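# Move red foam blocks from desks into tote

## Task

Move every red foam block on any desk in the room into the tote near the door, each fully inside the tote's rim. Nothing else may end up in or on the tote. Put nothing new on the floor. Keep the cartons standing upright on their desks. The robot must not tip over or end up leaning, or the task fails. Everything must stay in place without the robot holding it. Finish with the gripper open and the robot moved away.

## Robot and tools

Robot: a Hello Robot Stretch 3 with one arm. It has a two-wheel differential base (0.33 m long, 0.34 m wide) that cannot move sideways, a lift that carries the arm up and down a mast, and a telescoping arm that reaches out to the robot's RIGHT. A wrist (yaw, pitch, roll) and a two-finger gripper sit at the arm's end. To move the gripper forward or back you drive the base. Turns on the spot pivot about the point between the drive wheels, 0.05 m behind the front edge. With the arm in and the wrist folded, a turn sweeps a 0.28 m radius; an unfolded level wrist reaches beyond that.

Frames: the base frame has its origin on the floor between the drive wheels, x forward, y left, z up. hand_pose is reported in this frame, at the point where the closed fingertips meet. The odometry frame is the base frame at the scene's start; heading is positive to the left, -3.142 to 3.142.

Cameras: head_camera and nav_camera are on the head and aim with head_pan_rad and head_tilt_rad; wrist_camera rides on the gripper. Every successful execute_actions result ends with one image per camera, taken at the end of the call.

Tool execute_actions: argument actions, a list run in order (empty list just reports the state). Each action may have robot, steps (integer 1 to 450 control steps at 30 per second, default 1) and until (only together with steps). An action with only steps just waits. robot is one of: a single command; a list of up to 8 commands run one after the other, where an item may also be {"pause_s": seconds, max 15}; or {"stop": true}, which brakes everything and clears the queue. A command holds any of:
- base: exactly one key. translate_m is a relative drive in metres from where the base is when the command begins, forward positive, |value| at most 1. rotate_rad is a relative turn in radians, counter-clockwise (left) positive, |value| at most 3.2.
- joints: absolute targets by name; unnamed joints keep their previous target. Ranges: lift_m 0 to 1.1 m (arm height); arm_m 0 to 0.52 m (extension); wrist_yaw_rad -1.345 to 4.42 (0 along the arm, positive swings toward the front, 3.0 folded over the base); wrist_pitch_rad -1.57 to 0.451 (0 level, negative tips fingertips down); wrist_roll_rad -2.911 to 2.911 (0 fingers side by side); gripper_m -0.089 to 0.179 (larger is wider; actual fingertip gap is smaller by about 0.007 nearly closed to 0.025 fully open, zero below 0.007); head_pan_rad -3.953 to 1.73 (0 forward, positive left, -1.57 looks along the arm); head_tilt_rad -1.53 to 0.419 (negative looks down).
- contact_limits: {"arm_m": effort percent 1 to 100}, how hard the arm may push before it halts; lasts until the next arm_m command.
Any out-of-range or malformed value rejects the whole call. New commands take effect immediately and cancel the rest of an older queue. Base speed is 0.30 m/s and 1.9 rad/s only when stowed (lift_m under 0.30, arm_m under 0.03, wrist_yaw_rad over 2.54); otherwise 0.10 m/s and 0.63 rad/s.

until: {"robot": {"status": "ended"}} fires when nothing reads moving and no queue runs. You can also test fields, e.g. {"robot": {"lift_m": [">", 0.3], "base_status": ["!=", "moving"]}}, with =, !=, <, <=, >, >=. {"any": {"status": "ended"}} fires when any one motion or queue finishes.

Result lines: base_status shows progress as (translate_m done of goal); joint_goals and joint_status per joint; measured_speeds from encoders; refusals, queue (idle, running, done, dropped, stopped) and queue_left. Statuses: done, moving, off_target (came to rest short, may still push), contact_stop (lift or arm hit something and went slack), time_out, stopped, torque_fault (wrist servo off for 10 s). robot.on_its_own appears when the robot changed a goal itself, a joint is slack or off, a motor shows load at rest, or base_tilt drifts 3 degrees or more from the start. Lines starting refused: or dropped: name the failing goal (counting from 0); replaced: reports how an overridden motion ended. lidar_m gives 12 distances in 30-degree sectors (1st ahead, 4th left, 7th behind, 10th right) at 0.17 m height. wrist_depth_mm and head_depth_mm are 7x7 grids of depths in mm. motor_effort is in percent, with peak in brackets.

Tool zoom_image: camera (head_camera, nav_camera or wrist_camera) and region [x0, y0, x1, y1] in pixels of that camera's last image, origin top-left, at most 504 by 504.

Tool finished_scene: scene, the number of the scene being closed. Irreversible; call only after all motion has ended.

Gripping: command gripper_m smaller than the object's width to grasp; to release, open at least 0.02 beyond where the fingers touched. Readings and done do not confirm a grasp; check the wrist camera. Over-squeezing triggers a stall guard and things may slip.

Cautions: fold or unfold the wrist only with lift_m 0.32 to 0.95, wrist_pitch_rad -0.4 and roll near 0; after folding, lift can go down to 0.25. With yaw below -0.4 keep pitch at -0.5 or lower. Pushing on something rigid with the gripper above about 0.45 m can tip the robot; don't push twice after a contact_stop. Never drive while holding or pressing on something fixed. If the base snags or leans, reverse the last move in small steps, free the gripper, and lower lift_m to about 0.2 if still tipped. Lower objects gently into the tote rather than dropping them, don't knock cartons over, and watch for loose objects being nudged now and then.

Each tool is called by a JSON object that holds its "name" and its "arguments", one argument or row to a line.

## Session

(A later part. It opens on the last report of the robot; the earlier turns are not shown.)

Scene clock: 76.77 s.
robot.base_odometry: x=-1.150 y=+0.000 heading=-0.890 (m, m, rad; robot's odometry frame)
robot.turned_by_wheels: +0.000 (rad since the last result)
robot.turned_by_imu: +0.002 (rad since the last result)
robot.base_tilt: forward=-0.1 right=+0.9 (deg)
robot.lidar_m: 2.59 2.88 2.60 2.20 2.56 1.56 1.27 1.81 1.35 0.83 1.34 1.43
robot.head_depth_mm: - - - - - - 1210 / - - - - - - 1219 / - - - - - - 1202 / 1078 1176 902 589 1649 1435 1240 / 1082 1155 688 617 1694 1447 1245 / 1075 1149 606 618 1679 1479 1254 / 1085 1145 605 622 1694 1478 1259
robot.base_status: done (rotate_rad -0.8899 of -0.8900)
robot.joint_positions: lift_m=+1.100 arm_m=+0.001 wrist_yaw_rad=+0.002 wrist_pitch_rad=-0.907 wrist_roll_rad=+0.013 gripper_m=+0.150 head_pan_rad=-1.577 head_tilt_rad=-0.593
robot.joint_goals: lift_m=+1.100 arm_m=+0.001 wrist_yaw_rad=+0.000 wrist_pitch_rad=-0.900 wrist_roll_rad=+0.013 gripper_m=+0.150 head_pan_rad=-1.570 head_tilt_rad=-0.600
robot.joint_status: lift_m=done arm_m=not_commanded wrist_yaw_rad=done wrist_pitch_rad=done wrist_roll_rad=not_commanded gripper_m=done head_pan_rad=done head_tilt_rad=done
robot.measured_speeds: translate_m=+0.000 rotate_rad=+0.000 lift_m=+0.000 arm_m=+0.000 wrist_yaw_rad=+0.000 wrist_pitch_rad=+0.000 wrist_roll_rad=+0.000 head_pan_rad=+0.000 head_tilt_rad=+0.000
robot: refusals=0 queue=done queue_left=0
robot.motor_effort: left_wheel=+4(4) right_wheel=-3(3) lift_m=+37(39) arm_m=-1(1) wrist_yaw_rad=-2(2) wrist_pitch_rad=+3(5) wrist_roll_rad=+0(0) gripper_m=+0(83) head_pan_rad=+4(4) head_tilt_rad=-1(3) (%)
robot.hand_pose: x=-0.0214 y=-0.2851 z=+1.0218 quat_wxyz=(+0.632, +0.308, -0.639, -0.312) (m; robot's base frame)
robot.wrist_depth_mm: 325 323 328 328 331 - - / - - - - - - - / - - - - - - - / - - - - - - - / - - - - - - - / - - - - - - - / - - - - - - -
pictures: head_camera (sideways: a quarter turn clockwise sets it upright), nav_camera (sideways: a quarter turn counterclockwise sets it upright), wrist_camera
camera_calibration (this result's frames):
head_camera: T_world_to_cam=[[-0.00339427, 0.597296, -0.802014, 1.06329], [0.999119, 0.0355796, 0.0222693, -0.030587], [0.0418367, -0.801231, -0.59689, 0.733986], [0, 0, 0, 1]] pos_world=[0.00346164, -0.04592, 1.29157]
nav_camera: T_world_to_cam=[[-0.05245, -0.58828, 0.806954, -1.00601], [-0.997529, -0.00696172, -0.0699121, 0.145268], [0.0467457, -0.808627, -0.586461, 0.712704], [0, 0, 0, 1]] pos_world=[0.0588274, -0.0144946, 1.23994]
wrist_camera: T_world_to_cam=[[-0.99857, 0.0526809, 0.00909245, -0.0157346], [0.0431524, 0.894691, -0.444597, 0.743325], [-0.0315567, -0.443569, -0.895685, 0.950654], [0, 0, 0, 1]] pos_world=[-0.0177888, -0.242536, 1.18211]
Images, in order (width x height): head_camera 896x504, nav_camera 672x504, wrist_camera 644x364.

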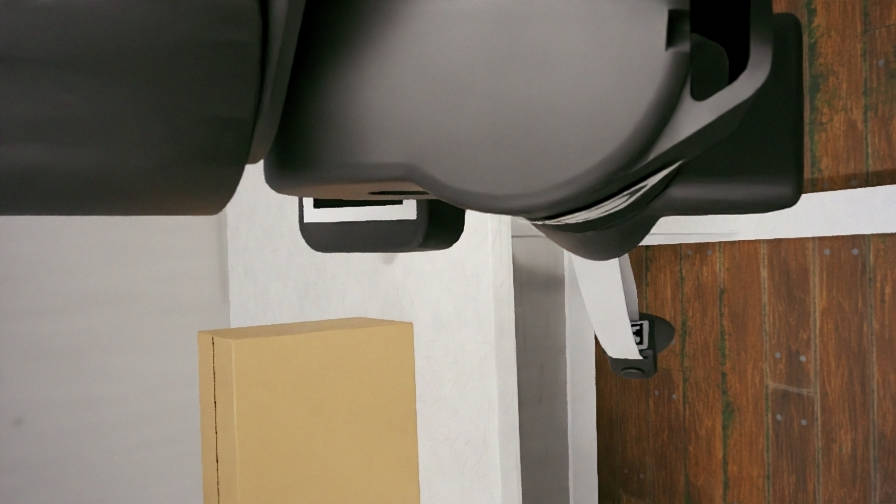

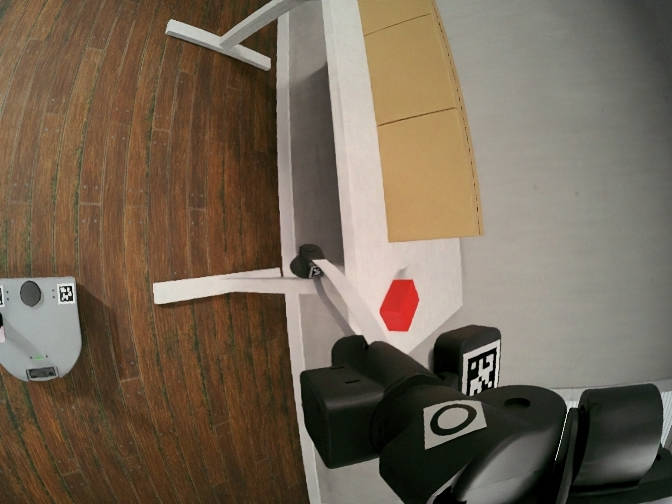

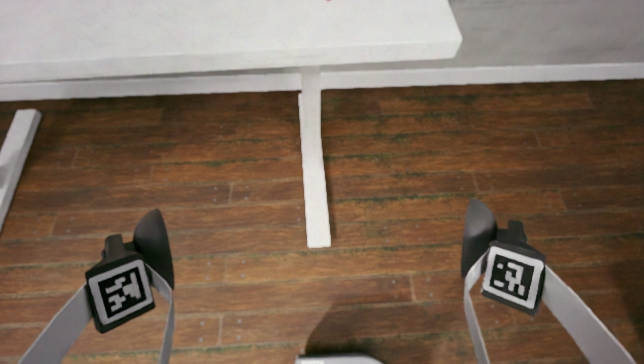

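{"name": "execute_actions", "arguments": {
  "actions": [
    {"robot":{"joints":{"wrist_pitch_rad":-1.55,"wrist_roll_rad":0.75,"arm_m":0.25}},"steps":450,"until":{"robot":{"status":"ended"}}}
  ]
}}

Scene clock: 90.03 s.
robot.base_odometry: x=-1.150 y=+0.000 heading=-0.890 (m, m, rad; robot's odometry frame)
robot.turned_by_wheels: +0.000 (rad since the last result)
robot.turned_by_imu: +0.001 (rad since the last result)
robot.base_tilt: forward=-0.1 right=+1.0 (deg)
robot.lidar_m: 2.59 2.89 2.59 2.20 2.55 1.56 1.27 1.80 1.35 0.84 1.33 1.44
robot.head_depth_mm: 1081 1234 1328 1427 1669 1464 1236 / - 1235 797 606 1671 1459 1247 / - - - 584 1664 1431 1234 / 1085 1173 - 612 1650 1429 1249 / 1085 1159 687 616 1675 1462 1241 / 1083 1146 611 619 1691 1480 1248 / 1077 1144 605 623 1700 1481 1257
robot.base_status: done (rotate_rad -0.8899 of -0.8900)
robot.joint_positions: lift_m=+1.100 arm_m=+0.250 wrist_yaw_rad=+0.000 wrist_pitch_rad=-1.544 wrist_roll_rad=+0.745 gripper_m=+0.150 head_pan_rad=-1.577 head_tilt_rad=-0.593
robot.joint_goals: lift_m=+1.100 arm_m=+0.250 wrist_yaw_rad=+0.000 wrist_pitch_rad=-1.550 wrist_roll_rad=+0.750 gripper_m=+0.150 head_pan_rad=-1.570 head_tilt_rad=-0.600
robot.joint_status: lift_m=done arm_m=done wrist_yaw_rad=done wrist_pitch_rad=done wrist_roll_rad=done gripper_m=done head_pan_rad=done head_tilt_rad=done
robot.measured_speeds: translate_m=+0.000 rotate_rad=+0.000 lift_m=+0.000 arm_m=+0.000 wrist_yaw_rad=+0.000 wrist_pitch_rad=+0.000 wrist_roll_rad=+0.000 head_pan_rad=+0.000 head_tilt_rad=+0.000
robot: refusals=0 queue=done queue_left=0
robot.motor_effort: left_wheel=+4(4) right_wheel=-2(2) lift_m=+38(38) arm_m=+4(5) wrist_yaw_rad=+0(2) wrist_pitch_rad=-2(4) wrist_roll_rad=+2(3) gripper_m=+0(1) head_pan_rad=+5(4) head_tilt_rad=-2(2) (%)
robot.hand_pose: x=-0.0216 y=-0.3771 z=+0.9817 quat_wxyz=(+0.288, +0.280, -0.656, -0.639) (m; robot's base frame)
robot.wrist_depth_mm: 168 169 - - - - - / 173 174 - - - - - / 179 - - - - - - / 185 - - - - - - / - - - - - - - / - - - - - - - / - - - - - - -
pictures: head_camera (sideways: a quarter turn clockwise sets it upright), nav_camera (sideways: a quarter turn counterclockwise sets it upright), wrist_camera
camera_calibration (this result's frames):
head_camera: T_world_to_cam=[[-0.00339434, 0.597296, -0.802014, 1.06329], [0.999119, 0.0355797, 0.0222693, -0.030587], [0.0418368, -0.801231, -0.59689, 0.733986], [0, 0, 0, 1]] pos_world=[0.00346165, -0.04592, 1.29157]
nav_camera: T_world_to_cam=[[-0.0524499, -0.58828, 0.806954, -1.00601], [-0.997529, -0.00696183, -0.0699121, 0.145268], [0.0467458, -0.808627, -0.586461, 0.712704], [0, 0, 0, 1]] pos_world=[0.0588274, -0.0144946, 1.23994]
wrist_camera: T_world_to_cam=[[-0.717814, 0.695867, 0.0226361, 0.224534], [0.687362, 0.703116, 0.182105, 0.134255], [0.110805, 0.146277, -0.983018, 1.18511], [0, 0, 0, 1]] pos_world=[-0.0624248, -0.423997, 1.13546]
Images, in order (width x height): head_camera 896x504, nav_camera 672x504, wrist_camera 644x364.

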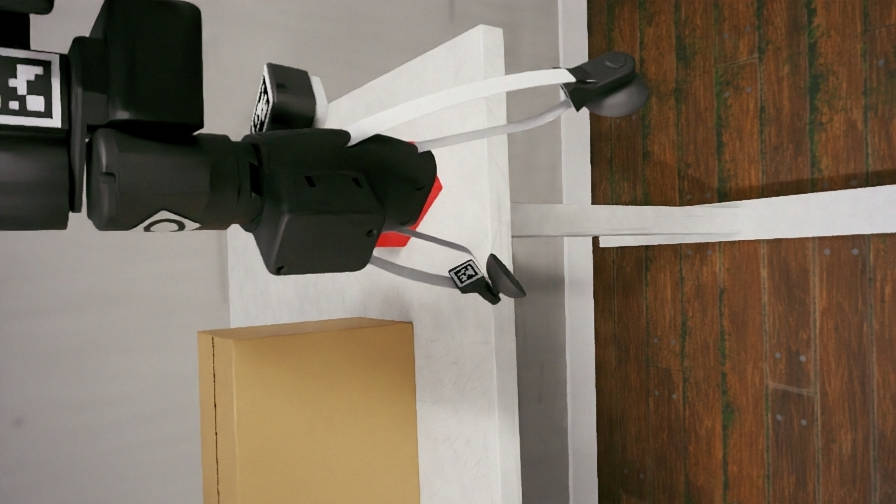

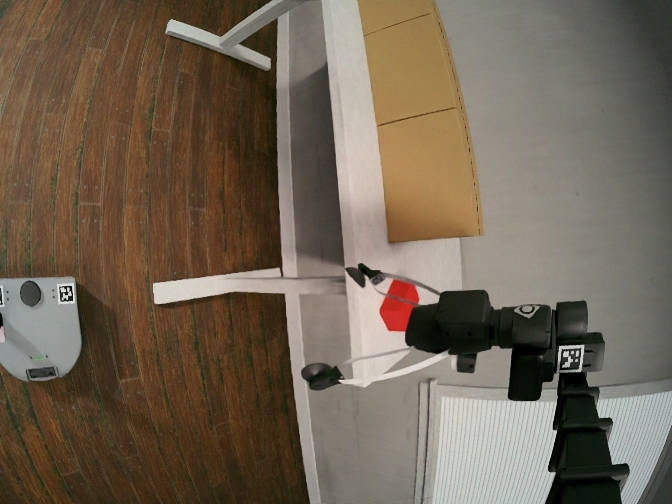

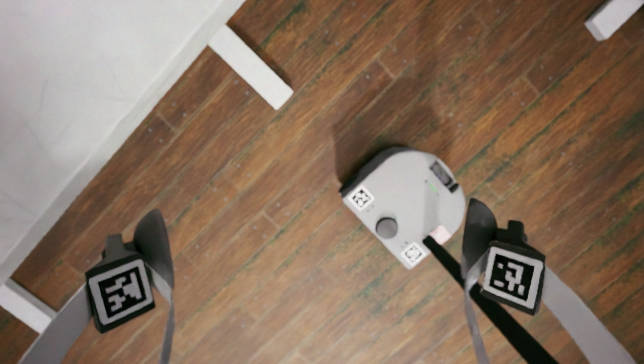

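{"name": "execute_actions", "arguments": {
  "actions": [
    {"robot":{"joints":{"arm_m":0.45}},"steps":450,"until":{"robot":{"status":"ended"}}}
  ]
}}

Scene clock: 99.53 s.
robot.base_odometry: x=-1.150 y=+0.000 heading=-0.890 (m, m, rad; robot's odometry frame)
robot.turned_by_wheels: +0.000 (rad since the last result)
robot.turned_by_imu: +0.001 (rad since the last result)
robot.base_tilt: forward=-0.2 right=+1.0 (deg)
robot.lidar_m: 2.59 2.88 2.60 2.19 2.55 1.55 1.27 1.80 1.36 0.83 1.34 1.43
robot.head_depth_mm: 1096 1195 1332 1422 1671 1455 1226 / 1067 1193 1270 584 1679 1462 1234 / - - 805 603 1664 1425 1239 / 1074 1158 851 611 1662 1428 1250 / 1083 1161 683 615 1684 1466 1242 / 1075 1145 609 616 1663 1482 1252 / 1073 1136 605 622 1696 1478 1260
robot.base_status: done (rotate_rad -0.8899 of -0.8900)
robot.joint_positions: lift_m=+1.100 arm_m=+0.450 wrist_yaw_rad=+0.000 wrist_pitch_rad=-1.545 wrist_roll_rad=+0.745 gripper_m=+0.150 head_pan_rad=-1.577 head_tilt_rad=-0.593
robot.joint_goals: lift_m=+1.100 arm_m=+0.450 wrist_yaw_rad=+0.000 wrist_pitch_rad=-1.550 wrist_roll_rad=+0.750 gripper_m=+0.150 head_pan_rad=-1.570 head_tilt_rad=-0.600
robot.joint_status: lift_m=done arm_m=done wrist_yaw_rad=done wrist_pitch_rad=done wrist_roll_rad=done gripper_m=done head_pan_rad=done head_tilt_rad=done
robot.measured_speeds: translate_m=+0.000 rotate_rad=+0.000 lift_m=+0.000 arm_m=+0.000 wrist_yaw_rad=+0.000 wrist_pitch_rad=+0.000 wrist_roll_rad=+0.000 head_pan_rad=+0.000 head_tilt_rad=+0.000
robot: refusals=0 queue=done queue_left=0
robot.motor_effort: left_wheel=+4(4) right_wheel=-3(3) lift_m=+38(38) arm_m=+4(2) wrist_yaw_rad=+0(0) wrist_pitch_rad=-1(2) wrist_roll_rad=+2(2) gripper_m=+0(1) head_pan_rad=+3(3) head_tilt_rad=-2(2) (%)
robot.hand_pose: x=-0.0216 y=-0.5769 z=+0.9817 quat_wxyz=(+0.288, +0.280, -0.656, -0.640) (m; robot's base frame)
robot.wrist_depth_mm: 167 168 169 170 171 - - / 172 173 173 176 177 180 - / 178 179 136 137 183 185 - / 183 184 140 142 189 192 - / 188 189 192 147 196 - - / 167 - 199 201 204 - - / - 206 206 209 - - -
pictures: head_camera (sideways: a quarter turn clockwise sets it upright), nav_camera (sideways: a quarter turn counterclockwise sets it upright), wrist_camera
camera_calibration (this result's frames):
head_camera: T_world_to_cam=[[-0.00339441, 0.597296, -0.802014, 1.06329], [0.999119, 0.0355798, 0.0222693, -0.030587], [0.0418369, -0.801231, -0.59689, 0.733986], [0, 0, 0, 1]] pos_world=[0.00346165, -0.04592, 1.29157]
nav_camera: T_world_to_cam=[[-0.0524499, -0.58828, 0.806954, -1.00601], [-0.997529, -0.00696195, -0.0699121, 0.145268], [0.0467459, -0.808627, -0.586461, 0.712704], [0, 0, 0, 1]] pos_world=[0.0588274, -0.0144946, 1.23994]
wrist_camera: T_world_to_cam=[[-0.717665, 0.696007, 0.0230369, 0.363299], [0.687511, 0.702864, 0.182514, 0.27423], [0.11084, 0.146822, -0.982933, 1.21459], [0, 0, 0, 1]] pos_world=[-0.0624336, -0.623934, 1.13544]
Images, in order (width x height): head_camera 896x504, nav_camera 672x504, wrist_camera 644x364.

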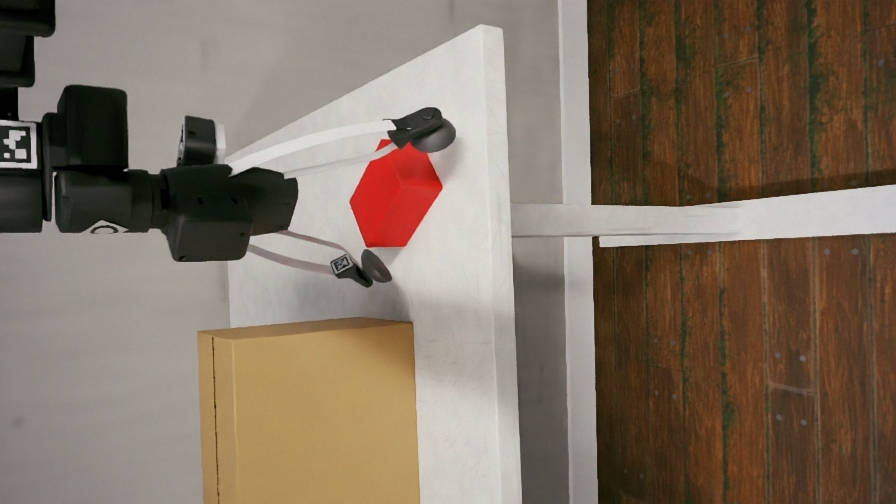

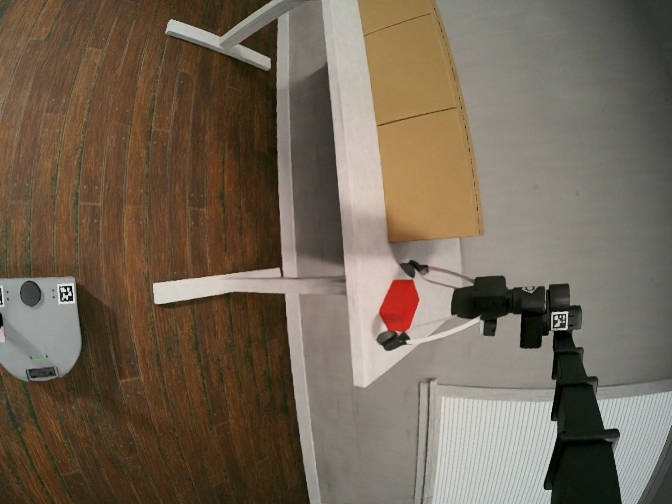

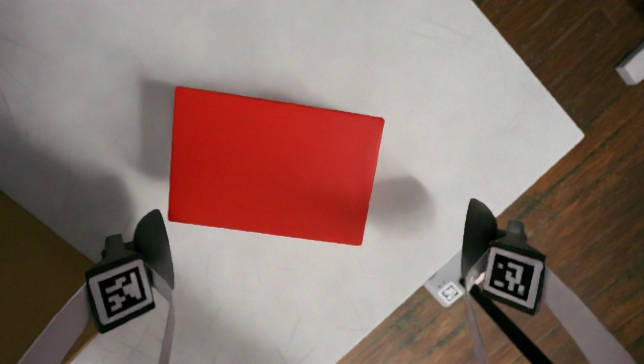

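{"name": "execute_actions", "arguments": {
  "actions": [
    {"robot":[{"joints":{"gripper_m":0.179}},{"base":{"translate_m":-0.015},"joints":{"arm_m":0.498}}],"steps":450,"until":{"robot":{"status":"ended"}}}
  ]
}}

Scene clock: 112.53 s.
robot.base_odometry: x=-1.159 y=+0.012 heading=-0.890 (m, m, rad; robot's odometry frame)
robot.turned_by_wheels: +0.000 (rad since the last result)
robot.turned_by_imu: +0.001 (rad since the last result)
robot.base_tilt: forward=-0.1 right=+0.9 (deg)
robot.lidar_m: 2.61 2.89 2.60 2.20 2.53 1.33 1.25 1.79 1.35 0.84 1.34 1.45
robot.head_depth_mm: 1102 1194 1341 1483 1680 1452 1239 / 1102 1194 1288 595 1676 1476 1230 / - - 842 604 1675 1470 1233 / 1089 1156 853 613 1645 1394 1239 / 1081 1177 767 618 1693 1468 1245 / 1079 1142 608 619 1668 1481 1253 / 1079 1143 607 621 1694 1474 1252
robot.base_status: done (translate_m -0.0150 of -0.0150)
robot.joint_positions: lift_m=+1.100 arm_m=+0.498 wrist_yaw_rad=+0.000 wrist_pitch_rad=-1.545 wrist_roll_rad=+0.745 gripper_m=+0.179 head_pan_rad=-1.577 head_tilt_rad=-0.593
robot.joint_goals: lift_m=+1.100 arm_m=+0.498 wrist_yaw_rad=+0.000 wrist_pitch_rad=-1.550 wrist_roll_rad=+0.750 gripper_m=+0.179 head_pan_rad=-1.570 head_tilt_rad=-0.600
robot.joint_status: lift_m=done arm_m=done wrist_yaw_rad=done wrist_pitch_rad=done wrist_roll_rad=done gripper_m=done head_pan_rad=done head_tilt_rad=done
robot.measured_speeds: translate_m=+0.000 rotate_rad=+0.000 lift_m=+0.000 arm_m=+0.000 wrist_yaw_rad=+0.000 wrist_pitch_rad=+0.000 wrist_roll_rad=+0.000 head_pan_rad=+0.000 head_tilt_rad=+0.000
robot: refusals=0 queue=done queue_left=0
robot.motor_effort: left_wheel=+4(5) right_wheel=-3(9) lift_m=+38(38) arm_m=+4(4) wrist_yaw_rad=+0(0) wrist_pitch_rad=-1(2) wrist_roll_rad=+2(1) gripper_m=+1(83) head_pan_rad=+5(3) head_tilt_rad=-2(2) (%)
robot.hand_pose: x=-0.0216 y=-0.6249 z=+0.9817 quat_wxyz=(+0.288, +0.280, -0.656, -0.640) (m; robot's base frame)
robot.wrist_depth_mm: 167 168 169 170 172 - - / 172 173 174 176 177 - - / 177 179 181 181 183 186 - / 184 185 185 185 189 191 - / 190 191 148 146 150 197 - / - 198 153 151 201 205 - / 161 198 207 209 210 - -
pictures: head_camera (sideways: a quarter turn clockwise sets it upright), nav_camera (sideways: a quarter turn counterclockwise sets it upright), wrist_camera
camera_calibration (this result's frames):
head_camera: T_world_to_cam=[[-0.00339434, 0.597296, -0.802014, 1.06329], [0.999119, 0.0355797, 0.0222693, -0.030587], [0.0418368, -0.801231, -0.59689, 0.733986], [0, 0, 0, 1]] pos_world=[0.00346165, -0.04592, 1.29157]
nav_camera: T_world_to_cam=[[-0.0524499, -0.58828, 0.806954, -1.00601], [-0.997529, -0.00696183, -0.0699121, 0.145268], [0.0467458, -0.808627, -0.586461, 0.712704], [0, 0, 0, 1]] pos_world=[0.0588274, -0.0144946, 1.23994]
wrist_camera: T_world_to_cam=[[-0.717665, 0.696005, 0.0231003, 0.396624], [0.687511, 0.702847, 0.182578, 0.307874], [0.11084, 0.146912, -0.98292, 1.22168], [0, 0, 0, 1]] pos_world=[-0.0624336, -0.671919, 1.13544]
Images, in order (width x height): head_camera 896x504, nav_camera 672x504, wrist_camera 644x364.

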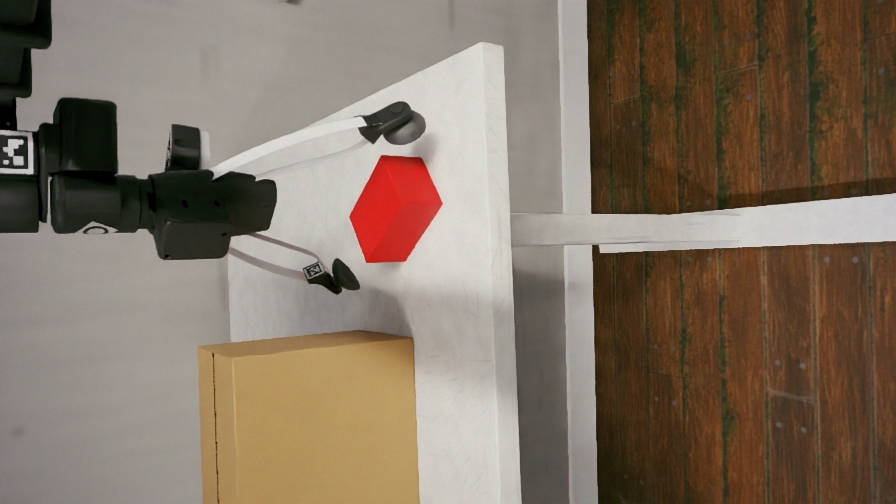

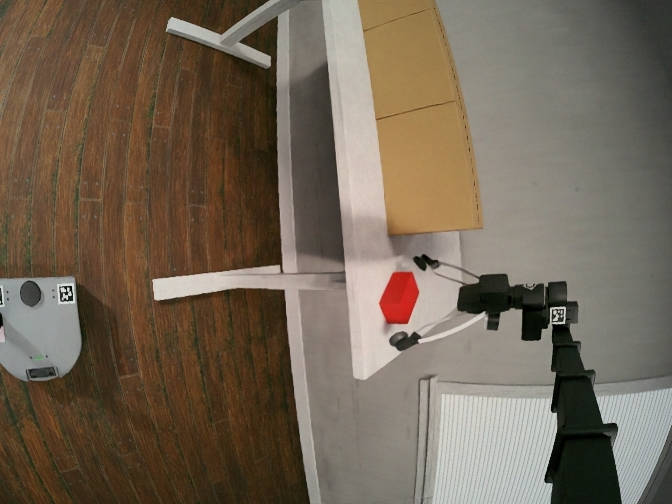

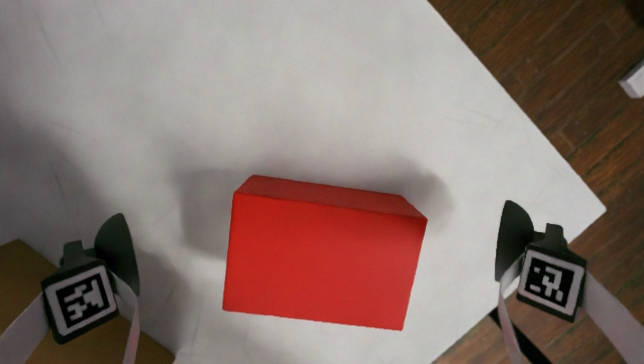

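{"name": "execute_actions", "arguments": {
  "actions": [
    {"robot":[{"joints":{"lift_m":1.088}},{"joints":{"gripper_m":0.06}},{"pause_s":0.5},{"joints":{"lift_m":1.1}},{"joints":{"arm_m":0.15}}],"steps":450,"until":{"robot":{"status":"ended"}}}
  ]
}}

Scene clock: 125.80 s.
robot.base_odometry: x=-1.159 y=+0.012 heading=-0.890 (m, m, rad; robot's odometry frame)
robot.turned_by_wheels: +0.000 (rad since the last result)
robot.turned_by_imu: +0.002 (rad since the last result)
robot.base_tilt: forward=+0.0 right=+0.9 (deg)
robot.lidar_m: 2.61 2.91 2.60 2.19 2.53 1.33 1.25 1.79 1.35 0.84 1.33 1.44
robot.head_depth_mm: - - 1337 1480 1659 1453 1231 / - - - - 1708 339 1218 / - - - - 1693 323 1192 / 1084 1176 907 - 1087 350 1233 / 1077 1172 770 616 1702 1458 1253 / 1074 1148 606 619 1683 1480 1245 / 1077 1133 605 619 1673 1486 1251
robot.base_status: done (translate_m -0.0150 of -0.0150)
robot.joint_positions: lift_m=+1.100 arm_m=+0.150 wrist_yaw_rad=+0.000 wrist_pitch_rad=-1.545 wrist_roll_rad=+0.745 gripper_m=+0.061 head_pan_rad=-1.577 head_tilt_rad=-0.593
robot.joint_goals: lift_m=+1.100 arm_m=+0.150 wrist_yaw_rad=+0.000 wrist_pitch_rad=-1.550 wrist_roll_rad=+0.750 gripper_m=+0.060 head_pan_rad=-1.570 head_tilt_rad=-0.600
robot.joint_status: lift_m=done arm_m=done wrist_yaw_rad=done wrist_pitch_rad=done wrist_roll_rad=done gripper_m=done head_pan_rad=done head_tilt_rad=done
robot.measured_speeds: translate_m=+0.000 rotate_rad=+0.000 lift_m=+0.000 arm_m=+0.000 wrist_yaw_rad=+0.000 wrist_pitch_rad=+0.000 wrist_roll_rad=+0.000 head_pan_rad=+0.000 head_tilt_rad=+0.000
robot: refusals=0 queue=done queue_left=0
robot.motor_effort: left_wheel=+4(4) right_wheel=-3(3) lift_m=+38(40) arm_m=-6(7) wrist_yaw_rad=+0(0) wrist_pitch_rad=-1(2) wrist_roll_rad=+1(2) gripper_m=-17(92) head_pan_rad=+5(6) head_tilt_rad=-3(2) (%)
robot.hand_pose: x=-0.0216 y=-0.2776 z=+0.9817 quat_wxyz=(+0.288, +0.280, -0.655, -0.640) (m; robot's base frame)
robot.wrist_depth_mm: - - - - - - - / - - - - - - - / - - - - - - - / - - - - - - - / - - 130 131 133 - - / - - 135 135 138 - - / - - - 140 - - -
pictures: head_camera (sideways: a quarter turn clockwise sets it upright), nav_camera (sideways: a quarter turn counterclockwise sets it upright), wrist_camera
camera_calibration (this result's frames):
head_camera: T_world_to_cam=[[-0.00339484, 0.597296, -0.802014, 1.06329], [0.999119, 0.0355805, 0.0222693, -0.030587], [0.0418374, -0.801231, -0.59689, 0.733986], [0, 0, 0, 1]] pos_world=[0.00346169, -0.04592, 1.29157]
nav_camera: T_world_to_cam=[[-0.0524495, -0.58828, 0.806954, -1.00601], [-0.997529, -0.00696267, -0.0699121, 0.145268], [0.0467464, -0.808627, -0.586461, 0.712704], [0, 0, 0, 1]] pos_world=[0.0588274, -0.0144945, 1.23994]
wrist_camera: T_world_to_cam=[[-0.717893, 0.695759, 0.0234261, 0.15449], [0.687281, 0.702986, 0.182908, 0.0634768], [0.110791, 0.147408, -0.982851, 1.17071], [0, 0, 0, 1]] pos_world=[-0.062424, -0.324684, 1.13541]
Images, in order (width x height): head_camera 896x504, nav_camera 672x504, wrist_camera 644x364.

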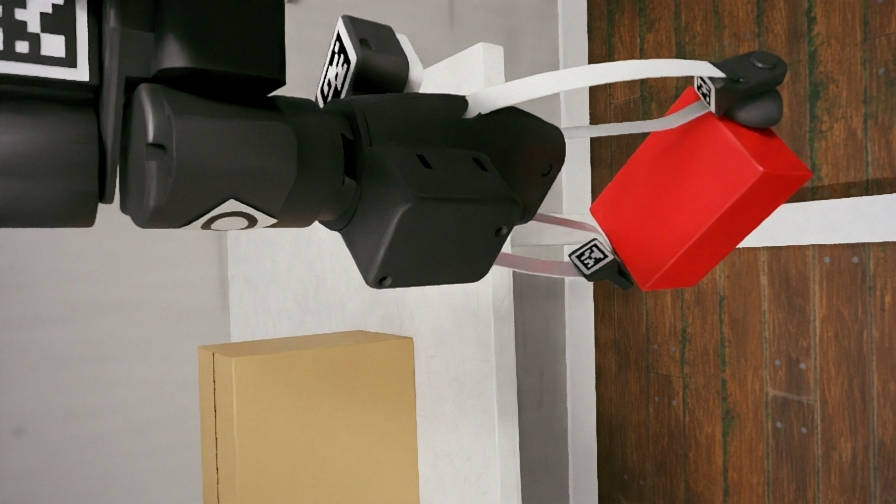

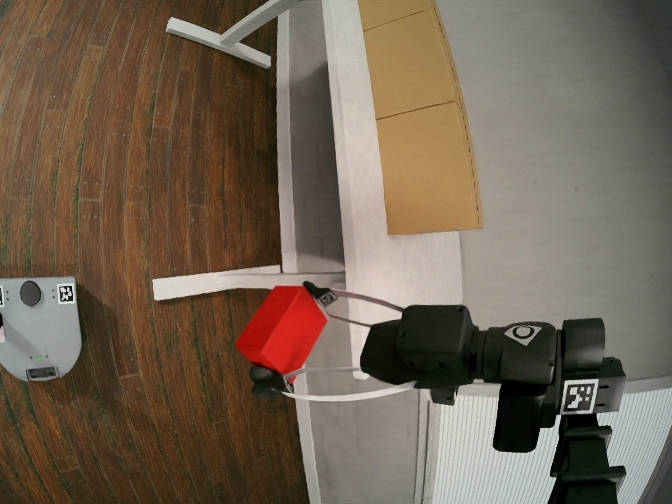

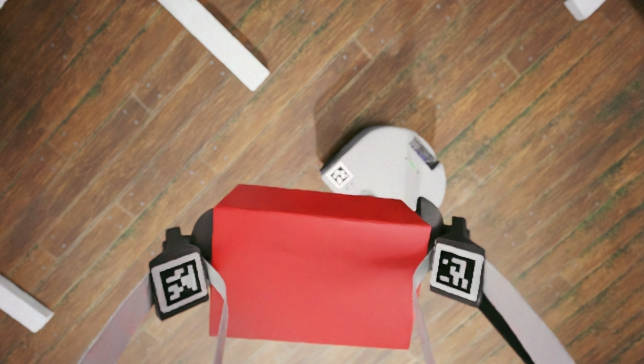

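{"name": "execute_actions", "arguments": {
  "actions": [
    {"robot":{"base":{"translate_m":-0.55},"joints":{"arm_m":0.0,"head_pan_rad":-0.95,"head_tilt_rad":-0.3}},"steps":450,"until":{"robot":{"status":"ended"}}}
  ]
}}

Scene clock: 138.67 s.
robot.base_odometry: x=-1.506 y=+0.439 heading=-0.890 (m, m, rad; robot's odometry frame)
robot.turned_by_wheels: +0.000 (rad since the last result)
robot.turned_by_imu: -0.001 (rad since the last result)
robot.base_tilt: forward=-0.1 right=+0.9 (deg)
robot.lidar_m: 3.17 3.41 2.38 2.16 0.91 1.25 0.70 1.23 1.37 1.31 0.99 1.81
robot.head_depth_mm: 1138 1192 1254 1313 1388 1466 1487 / 1198 1271 1337 1254 1490 1580 1502 / 1278 1351 1426 1143 1076 1179 1286 / 1359 1443 1536 1153 768 1794 1529 / 1464 1552 1635 941 816 1952 1526 / 1577 1691 1754 908 871 1937 1526 / 1710 1844 1927 981 2281 1949 1512
robot.base_status: done (translate_m -0.5500 of -0.5500)
robot.joint_positions: lift_m=+1.100 arm_m=+0.002 wrist_yaw_rad=+0.000 wrist_pitch_rad=-1.545 wrist_roll_rad=+0.745 gripper_m=+0.061 head_pan_rad=-0.957 head_tilt_rad=-0.310
robot.joint_goals: lift_m=+1.100 arm_m=+0.000 wrist_yaw_rad=+0.000 wrist_pitch_rad=-1.550 wrist_roll_rad=+0.750 gripper_m=+0.060 head_pan_rad=-0.950 head_tilt_rad=-0.300
robot.joint_status: lift_m=done arm_m=done wrist_yaw_rad=done wrist_pitch_rad=done wrist_roll_rad=done gripper_m=done head_pan_rad=done head_tilt_rad=done
robot.measured_speeds: translate_m=+0.000 rotate_rad=+0.000 lift_m=+0.000 arm_m=+0.000 wrist_yaw_rad=+0.000 wrist_pitch_rad=+0.000 wrist_roll_rad=+0.000 head_pan_rad=+0.000 head_tilt_rad=+0.000
robot: refusals=0 queue=done queue_left=0
robot.motor_effort: left_wheel=+4(5) right_wheel=-3(8) lift_m=+38(38) arm_m=-6(8) wrist_yaw_rad=-1(0) wrist_pitch_rad=-1(1) wrist_roll_rad=+2(2) gripper_m=-17(18) head_pan_rad=+4(50) head_tilt_rad=+4(17) (%)
robot.hand_pose: x=-0.0216 y=-0.1288 z=+0.9817 quat_wxyz=(+0.288, +0.280, -0.655, -0.640) (m; robot's base frame)
robot.wrist_depth_mm: - - - - - - 398 / - - - - - - 413 / - - - - - - - / - - - 168 - - - / - - 130 132 133 - - / - - 135 136 137 - - / - - - 141 - - -
pictures: head_camera (sideways: a quarter turn clockwise sets it upright), nav_camera (sideways: a quarter turn counterclockwise sets it upright), wrist_camera
camera_calibration (this result's frames):
head_camera: T_world_to_cam=[[-0.206812, 0.281449, -0.937025, 1.24063], [0.79001, 0.613017, 0.00976388, -0.0130368], [0.57716, -0.738239, -0.349126, 0.408335], [0, 0, 0, 1]] pos_world=[0.0312013, -0.0397318, 1.30519]
nav_camera: T_world_to_cam=[[0.155521, -0.305699, 0.939341, -1.17996], [-0.797008, -0.600621, -0.0635107, 0.135735], [0.583603, -0.738784, -0.337054, 0.3849], [0, 0, 0, 1]] pos_world=[0.0670616, 0.00517073, 1.24674]
wrist_camera: T_world_to_cam=[[-0.717905, 0.695746, 0.0234382, 0.0509209], [0.687268, 0.702996, 0.18292, -0.0411651], [0.110789, 0.147427, -0.982848, 1.14877], [0, 0, 0, 1]] pos_world=[-0.0624234, -0.17585, 1.13541]
Images, in order (width x height): head_camera 896x504, nav_camera 672x504, wrist_camera 644x364.

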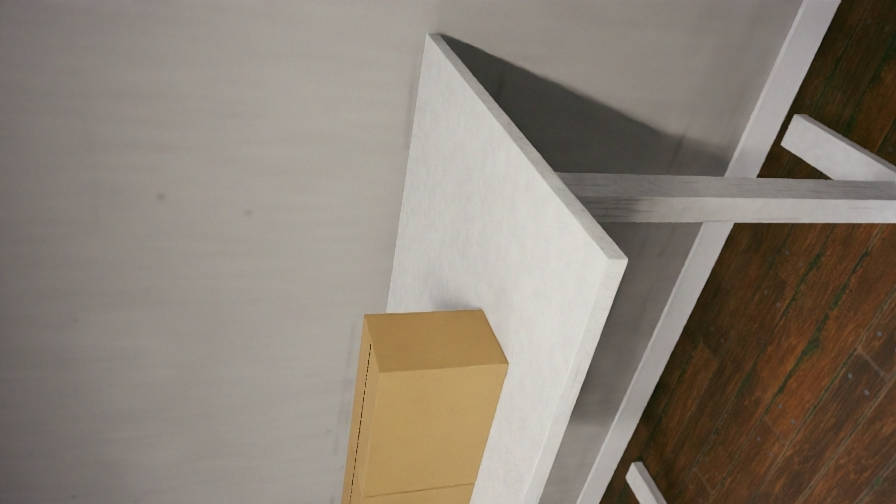

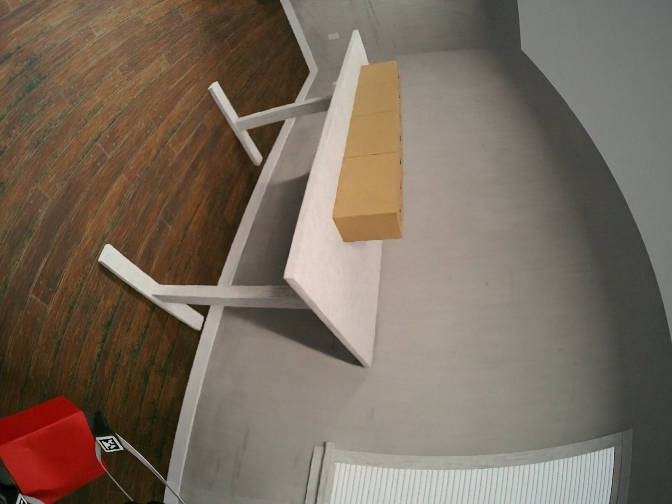

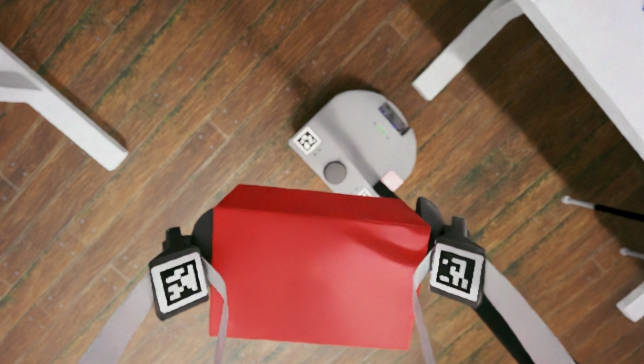

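{"name": "execute_actions", "arguments": {
  "actions": [
    {"robot":[{"base":{"rotate_rad":0.89},"joints":{"head_pan_rad":0,"head_tilt_rad":-0.8}},{"base":{"translate_m":1.0},"joints":{"lift_m":0.6}},{"base":{"translate_m":0.85}}],"steps":450,"until":{"robot":{"status":"ended"}}},
    {"steps":450,"until":{"robot":{"status":"ended"}}},
    {"robot":{"base":{"rotate_rad":1.57},"joints":{"head_pan_rad":-1.57,"head_tilt_rad":-1.0}},"steps":450,"until":{"robot":{"status":"ended"}}}
  ]
}}

Scene clock: 176.27 s.
robot.base_odometry: x=+0.344 y=+0.439 heading=+1.570 (m, m, rad; robot's odometry frame)
robot.turned_by_wheels: +2.460 (rad since the last result)
robot.turned_by_imu: +2.485 (rad since the last result)
robot.base_tilt: forward=-0.2 right=+0.8 (deg)
robot.lidar_m: 1.23 1.94 1.87 2.35 2.72 2.29 2.35 1.92 1.92 1.18 1.07 0.78
robot.head_depth_mm: 1714 1955 1714 1502 1326 1241 - / 1527 1850 1718 1497 1331 - - / 1385 1646 1741 1513 1335 - - / 1255 1481 1707 1514 1343 1231 1110 / 1155 1348 1596 1531 1339 1222 1116 / 1080 1257 1478 1545 1365 1226 1118 / 1016 1161 1338 1494 1374 1228 1116
robot.base_status: done (rotate_rad +1.5699 of +1.5700)
robot.joint_positions: lift_m=+0.600 arm_m=+0.002 wrist_yaw_rad=+0.000 wrist_pitch_rad=-1.545 wrist_roll_rad=+0.745 gripper_m=+0.061 head_pan_rad=-1.563 head_tilt_rad=-0.988
robot.joint_goals: lift_m=+0.600 arm_m=+0.000 wrist_yaw_rad=+0.000 wrist_pitch_rad=-1.550 wrist_roll_rad=+0.750 gripper_m=+0.060 head_pan_rad=-1.570 head_tilt_rad=-1.000
robot.joint_status: lift_m=done arm_m=done wrist_yaw_rad=done wrist_pitch_rad=done wrist_roll_rad=done gripper_m=done head_pan_rad=done head_tilt_rad=done
robot.measured_speeds: translate_m=+0.000 rotate_rad=+0.000 lift_m=+0.000 arm_m=+0.000 wrist_yaw_rad=+0.000 wrist_pitch_rad=+0.000 wrist_roll_rad=+0.000 head_pan_rad=+0.000 head_tilt_rad=+0.000
robot: refusals=0 queue=done queue_left=0
robot.motor_effort: left_wheel=-4(11) right_wheel=+2(8) lift_m=+26(37) arm_m=-6(5) wrist_yaw_rad=-1(1) wrist_pitch_rad=-1(2) wrist_roll_rad=+2(1) gripper_m=-17(17) head_pan_rad=-5(58) head_tilt_rad=-4(20) (%)
robot.hand_pose: x=-0.0216 y=-0.1288 z=+0.4822 quat_wxyz=(+0.288, +0.280, -0.655, -0.640) (m; robot's base frame)
robot.wrist_depth_mm: 543 569 593 598 599 601 612 / 603 606 614 607 - 626 635 / 621 628 631 621 - 652 644 / 628 650 641 156 - 664 675 / 656 661 130 131 133 686 683 / 681 690 135 135 137 714 718 / 707 710 712 141 739 745 741
pictures: head_camera (sideways: a quarter turn clockwise sets it upright), nav_camera (sideways: a quarter turn counterclockwise sets it upright), wrist_camera
camera_calibration (this result's frames):
head_camera: T_world_to_cam=[[-0.0136352, 0.859594, -0.510796, 0.683882], [0.998627, 0.0375476, 0.0365296, -0.0491341], [0.0505798, -0.509597, -0.858925, 1.0747], [0, 0, 0, 1]] pos_world=[0.00403368, -0.0383546, 1.2742]
nav_camera: T_world_to_cam=[[-0.0423077, -0.853912, 0.518695, -0.630449], [-0.997555, 0.00720357, -0.0695073, 0.144705], [0.0556167, -0.520367, -0.852129, 1.05815], [0, 0, 0, 1]] pos_world=[0.0588274, 0.0112347, 1.23875]
wrist_camera: T_world_to_cam=[[-0.717922, 0.695729, 0.0234385, 0.0626277], [0.687252, 0.703012, 0.182919, 0.0502024], [0.110785, 0.14743, -0.982849, 0.657874], [0, 0, 0, 1]] pos_world=[-0.0624222, -0.175855, 0.635939]
Images, in order (width x height): head_camera 896x504, nav_camera 672x504, wrist_camera 644x364.

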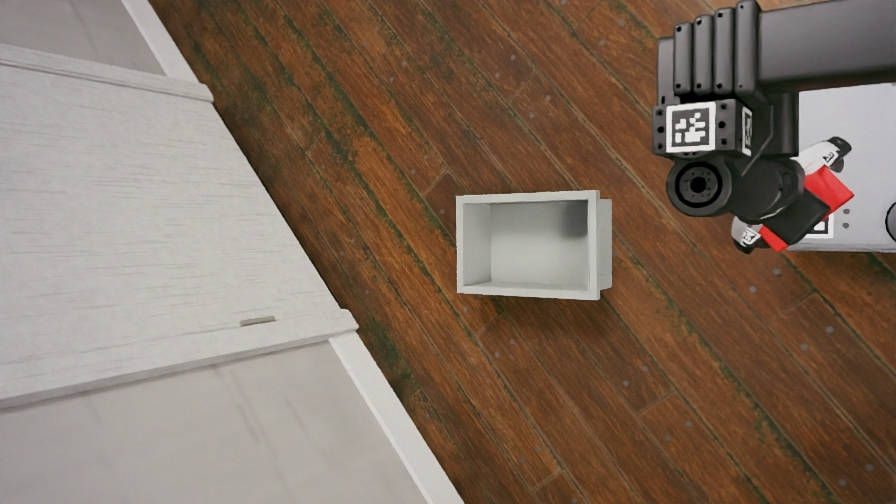

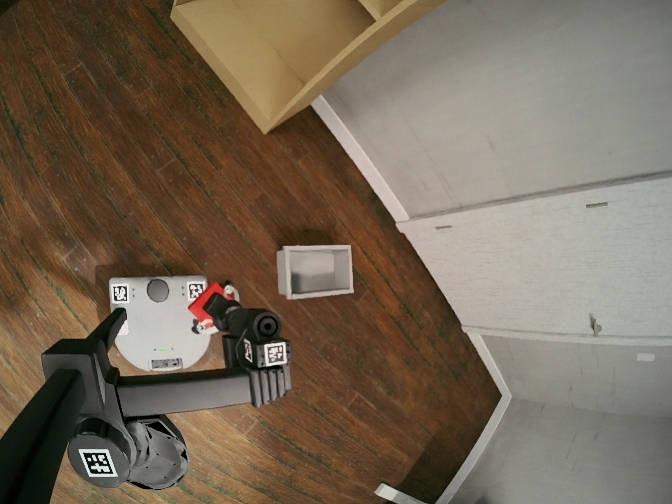

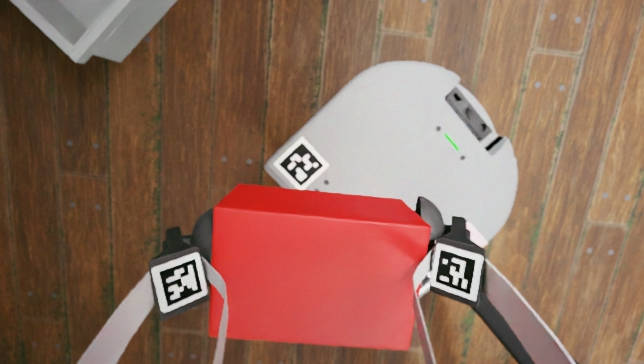

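{"name": "execute_actions", "arguments": {
  "actions": [
    {"robot":[{"base":{"translate_m":0.07},"joints":{"arm_m":0.40,"wrist_roll_rad":1.57}},{"joints":{"lift_m":0.42}}],"steps":450,"until":{"robot":{"status":"ended"}}}
  ]
}}

Scene clock: 191.80 s.
robot.base_odometry: x=+0.344 y=+0.509 heading=+1.570 (m, m, rad; robot's odometry frame)
robot.turned_by_wheels: +0.000 (rad since the last result)
robot.turned_by_imu: +0.002 (rad since the last result)
robot.base_tilt: forward=-0.1 right=+0.9 (deg)
robot.lidar_m: 1.16 2.34 1.90 2.33 2.76 2.34 2.41 1.97 1.78 1.14 1.02 0.72
robot.head_depth_mm: 1621 1923 1698 1505 1337 1205 1108 / 1447 1779 1725 1507 1337 1219 - / 1311 1574 1730 - 1312 1220 - / 1203 1409 1673 1530 1314 1217 1118 / 1102 1290 1541 1532 1362 1227 1111 / 1047 1205 1402 1516 1372 1225 1120 / 976 1104 1277 1473 1366 1239 1121
robot.base_status: done (translate_m +0.0700 of +0.0700)
robot.joint_positions: lift_m=+0.420 arm_m=+0.400 wrist_yaw_rad=+0.000 wrist_pitch_rad=-1.545 wrist_roll_rad=+1.565 gripper_m=+0.061 head_pan_rad=-1.563 head_tilt_rad=-0.988
robot.joint_goals: lift_m=+0.420 arm_m=+0.400 wrist_yaw_rad=+0.000 wrist_pitch_rad=-1.550 wrist_roll_rad=+1.570 gripper_m=+0.060 head_pan_rad=-1.570 head_tilt_rad=-1.000
robot.joint_status: lift_m=done arm_m=done wrist_yaw_rad=done wrist_pitch_rad=done wrist_roll_rad=done gripper_m=done head_pan_rad=done head_tilt_rad=done
robot.measured_speeds: translate_m=+0.000 rotate_rad=+0.000 lift_m=+0.000 arm_m=+0.000 wrist_yaw_rad=+0.000 wrist_pitch_rad=+0.000 wrist_roll_rad=+0.000 head_pan_rad=+0.000 head_tilt_rad=+0.000
robot: refusals=0 queue=done queue_left=0
robot.motor_effort: left_wheel=-4(7) right_wheel=+2(7) lift_m=+25(25) arm_m=+4(4) wrist_yaw_rad=-1(1) wrist_pitch_rad=-1(1) wrist_roll_rad=+2(0) gripper_m=-17(18) head_pan_rad=-5(4) head_tilt_rad=-4(4) (%)
robot.hand_pose: x=-0.0215 y=-0.5267 z=+0.3022 quat_wxyz=(+0.002, +0.002, -0.716, -0.698) (m; robot's base frame)
robot.wrist_depth_mm: 419 417 420 426 429 431 431 / 427 427 433 435 441 447 447 / 437 433 447 452 456 461 - / 456 431 456 459 467 471 - / 475 371 130 132 133 491 498 / 491 492 134 136 138 514 516 / 505 513 509 141 512 530 535
pictures: head_camera (sideways: a quarter turn clockwise sets it upright), nav_camera (sideways: a quarter turn counterclockwise sets it upright), wrist_camera
camera_calibration (this result's frames):
head_camera: T_world_to_cam=[[-0.0134897, 0.859598, -0.510793, 0.683877], [0.998633, 0.0373785, 0.0365297, -0.0491343], [0.0504935, -0.509602, -0.858927, 1.0747], [0, 0, 0, 1]] pos_world=[0.00402719, -0.0383542, 1.2742]
nav_camera: T_world_to_cam=[[-0.0424522, -0.853907, 0.518692, -0.630444], [-0.997554, 0.00737266, -0.0695072, 0.144705], [0.0555285, -0.520374, -0.852131, 1.05815], [0, 0, 0, 1]] pos_world=[0.0588293, 0.011226, 1.23875]
wrist_camera: T_world_to_cam=[[0.0187965, 0.999705, 0.0153824, 0.522163], [0.979464, -0.0215005, 0.200471, -0.0178047], [0.200742, 0.0112984, -0.979579, 0.46887], [0, 0, 0, 1]] pos_world=[-0.0864978, -0.527689, 0.454833]
Images, in order (width x height): head_camera 896x504, nav_camera 672x504, wrist_camera 644x364.

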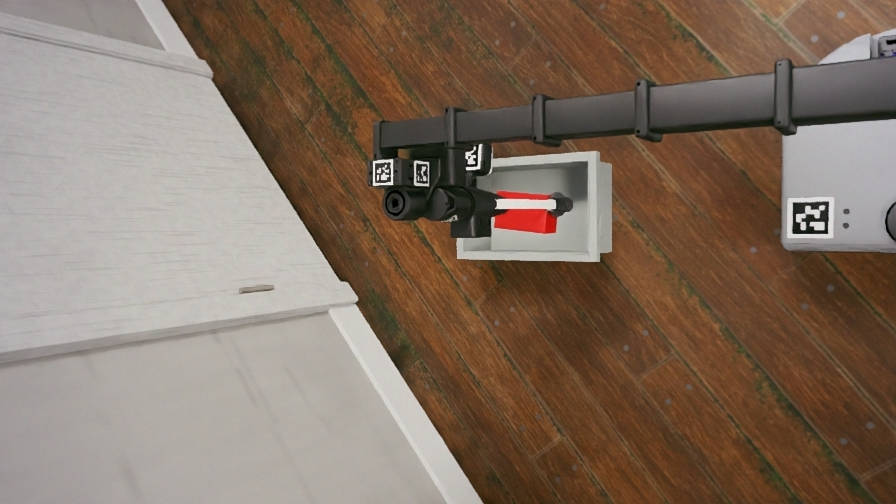

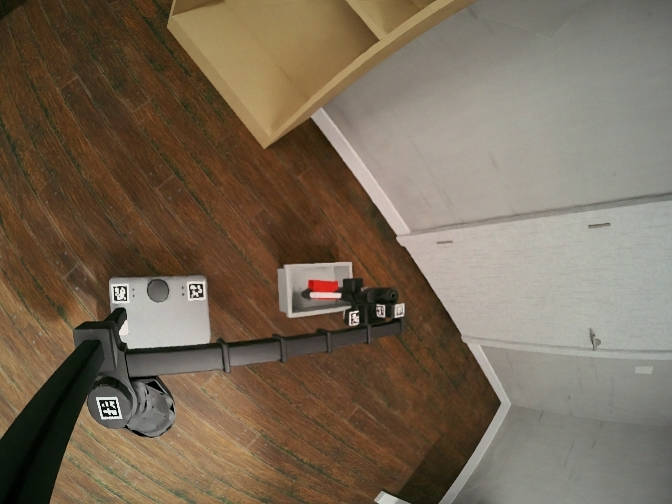

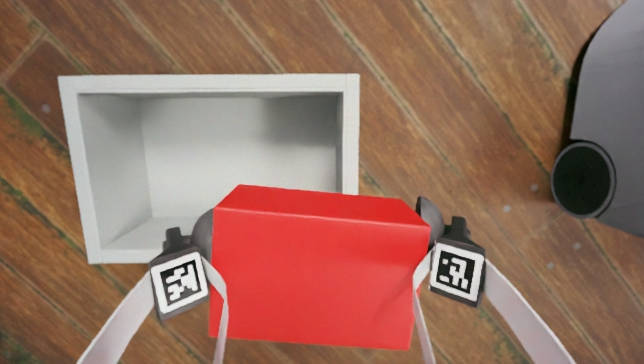

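{"name": "execute_actions", "arguments": {
  "actions": [
    {"robot":[{"base":{"translate_m":-0.015},"joints":{"arm_m":0.49}},{"joints":{"lift_m":0.33}}],"steps":450,"until":{"robot":{"status":"ended"}}}
  ]
}}

Scene clock: 204.23 s.
robot.base_odometry: x=+0.344 y=+0.494 heading=+1.570 (m, m, rad; robot's odometry frame)
robot.turned_by_wheels: +0.000 (rad since the last result)
robot.turned_by_imu: +0.001 (rad since the last result)
robot.base_tilt: forward=-0.1 right=+0.9 (deg)
robot.lidar_m: 1.18 2.35 1.79 2.34 2.75 2.34 2.40 1.96 1.86 1.15 1.03 0.73
robot.head_depth_mm: 1646 1955 1720 1485 1342 1200 1103 / 1476 1796 1717 1502 1337 1207 - / 1333 1595 1717 - 1302 1203 - / 1210 1423 1659 1510 1314 1215 1120 / 1107 1304 1560 1535 1361 1225 1108 / 1055 1228 1430 1528 1357 1226 1116 / 990 1117 1296 1486 1370 1242 1114
robot.base_status: done (translate_m -0.0150 of -0.0150)
robot.joint_positions: lift_m=+0.330 arm_m=+0.490 wrist_yaw_rad=+0.000 wrist_pitch_rad=-1.545 wrist_roll_rad=+1.565 gripper_m=+0.061 head_pan_rad=-1.563 head_tilt_rad=-0.988
robot.joint_goals: lift_m=+0.330 arm_m=+0.490 wrist_yaw_rad=+0.000 wrist_pitch_rad=-1.550 wrist_roll_rad=+1.570 gripper_m=+0.060 head_pan_rad=-1.570 head_tilt_rad=-1.000
robot.joint_status: lift_m=done arm_m=done wrist_yaw_rad=done wrist_pitch_rad=done wrist_roll_rad=done gripper_m=done head_pan_rad=done head_tilt_rad=done
robot.measured_speeds: translate_m=+0.000 rotate_rad=+0.000 lift_m=+0.000 arm_m=+0.000 wrist_yaw_rad=+0.000 wrist_pitch_rad=+0.000 wrist_roll_rad=+0.000 head_pan_rad=+0.000 head_tilt_rad=+0.000
robot: refusals=0 queue=done queue_left=0
robot.motor_effort: left_wheel=-4(10) right_wheel=+4(6) lift_m=+25(25) arm_m=+4(1) wrist_yaw_rad=-1(0) wrist_pitch_rad=-1(1) wrist_roll_rad=+1(1) gripper_m=-18(18) head_pan_rad=-6(4) head_tilt_rad=-4(4) (%)
robot.hand_pose: x=-0.0215 y=-0.6167 z=+0.2122 quat_wxyz=(+0.002, +0.002, -0.716, -0.698) (m; robot's base frame)
robot.wrist_depth_mm: 334 333 336 339 341 344 345 / 344 342 345 348 347 354 360 / 355 268 357 358 356 364 369 / 363 290 367 367 356 378 385 / 379 288 130 131 133 394 395 / 392 388 135 136 138 405 415 / 404 409 414 141 417 423 430
pictures: head_camera (sideways: a quarter turn clockwise sets it upright), nav_camera (sideways: a quarter turn counterclockwise sets it upright), wrist_camera
camera_calibration (this result's frames):
head_camera: T_world_to_cam=[[-0.0134877, 0.859598, -0.510793, 0.683877], [0.998633, 0.0373761, 0.0365297, -0.0491343], [0.0504923, -0.509603, -0.858927, 1.0747], [0, 0, 0, 1]] pos_world=[0.0040271, -0.0383542, 1.2742]
nav_camera: T_world_to_cam=[[-0.0424543, -0.853907, 0.518692, -0.630444], [-0.997554, 0.00737505, -0.0695072, 0.144705], [0.0555273, -0.520374, -0.852131, 1.05815], [0, 0, 0, 1]] pos_world=[0.0588294, 0.0112259, 1.23875]
wrist_camera: T_world_to_cam=[[0.0187973, 0.999705, 0.0153799, 0.613521], [0.979464, -0.0215008, 0.200471, -0.00169755], [0.200742, 0.0112958, -0.979579, 0.381723], [0, 0, 0, 1]] pos_world=[-0.0864978, -0.617689, 0.364832]
Images, in order (width x height): head_camera 896x504, nav_camera 672x504, wrist_camera 644x364.

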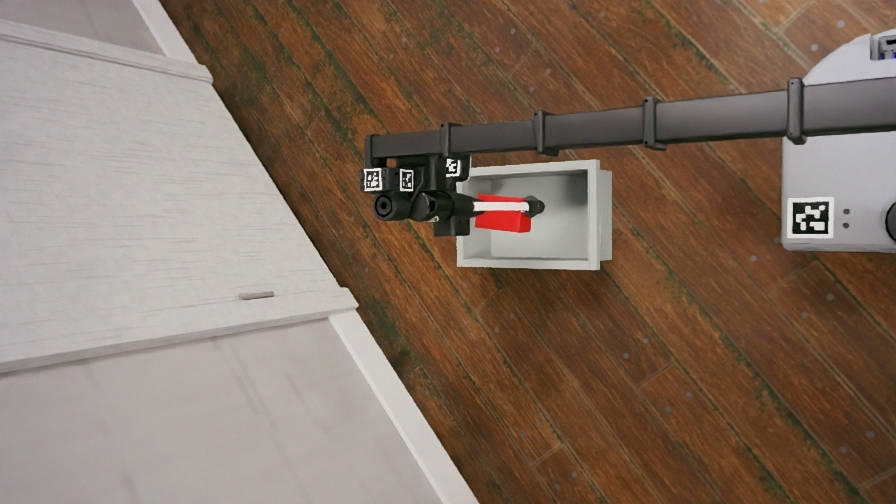

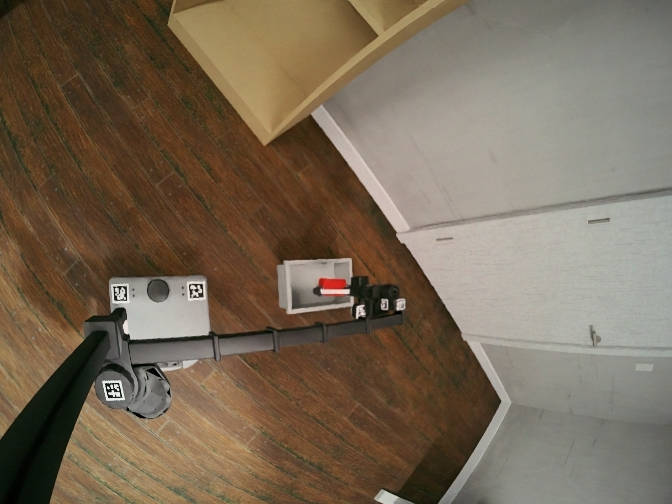

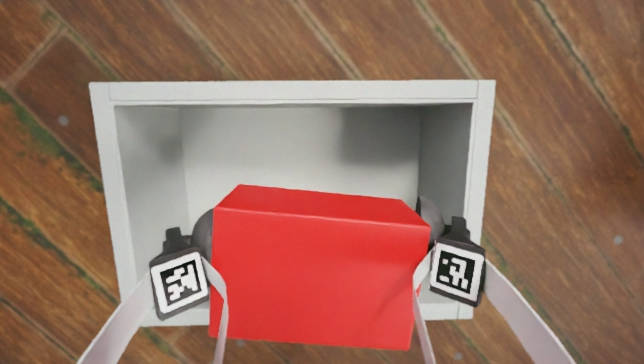

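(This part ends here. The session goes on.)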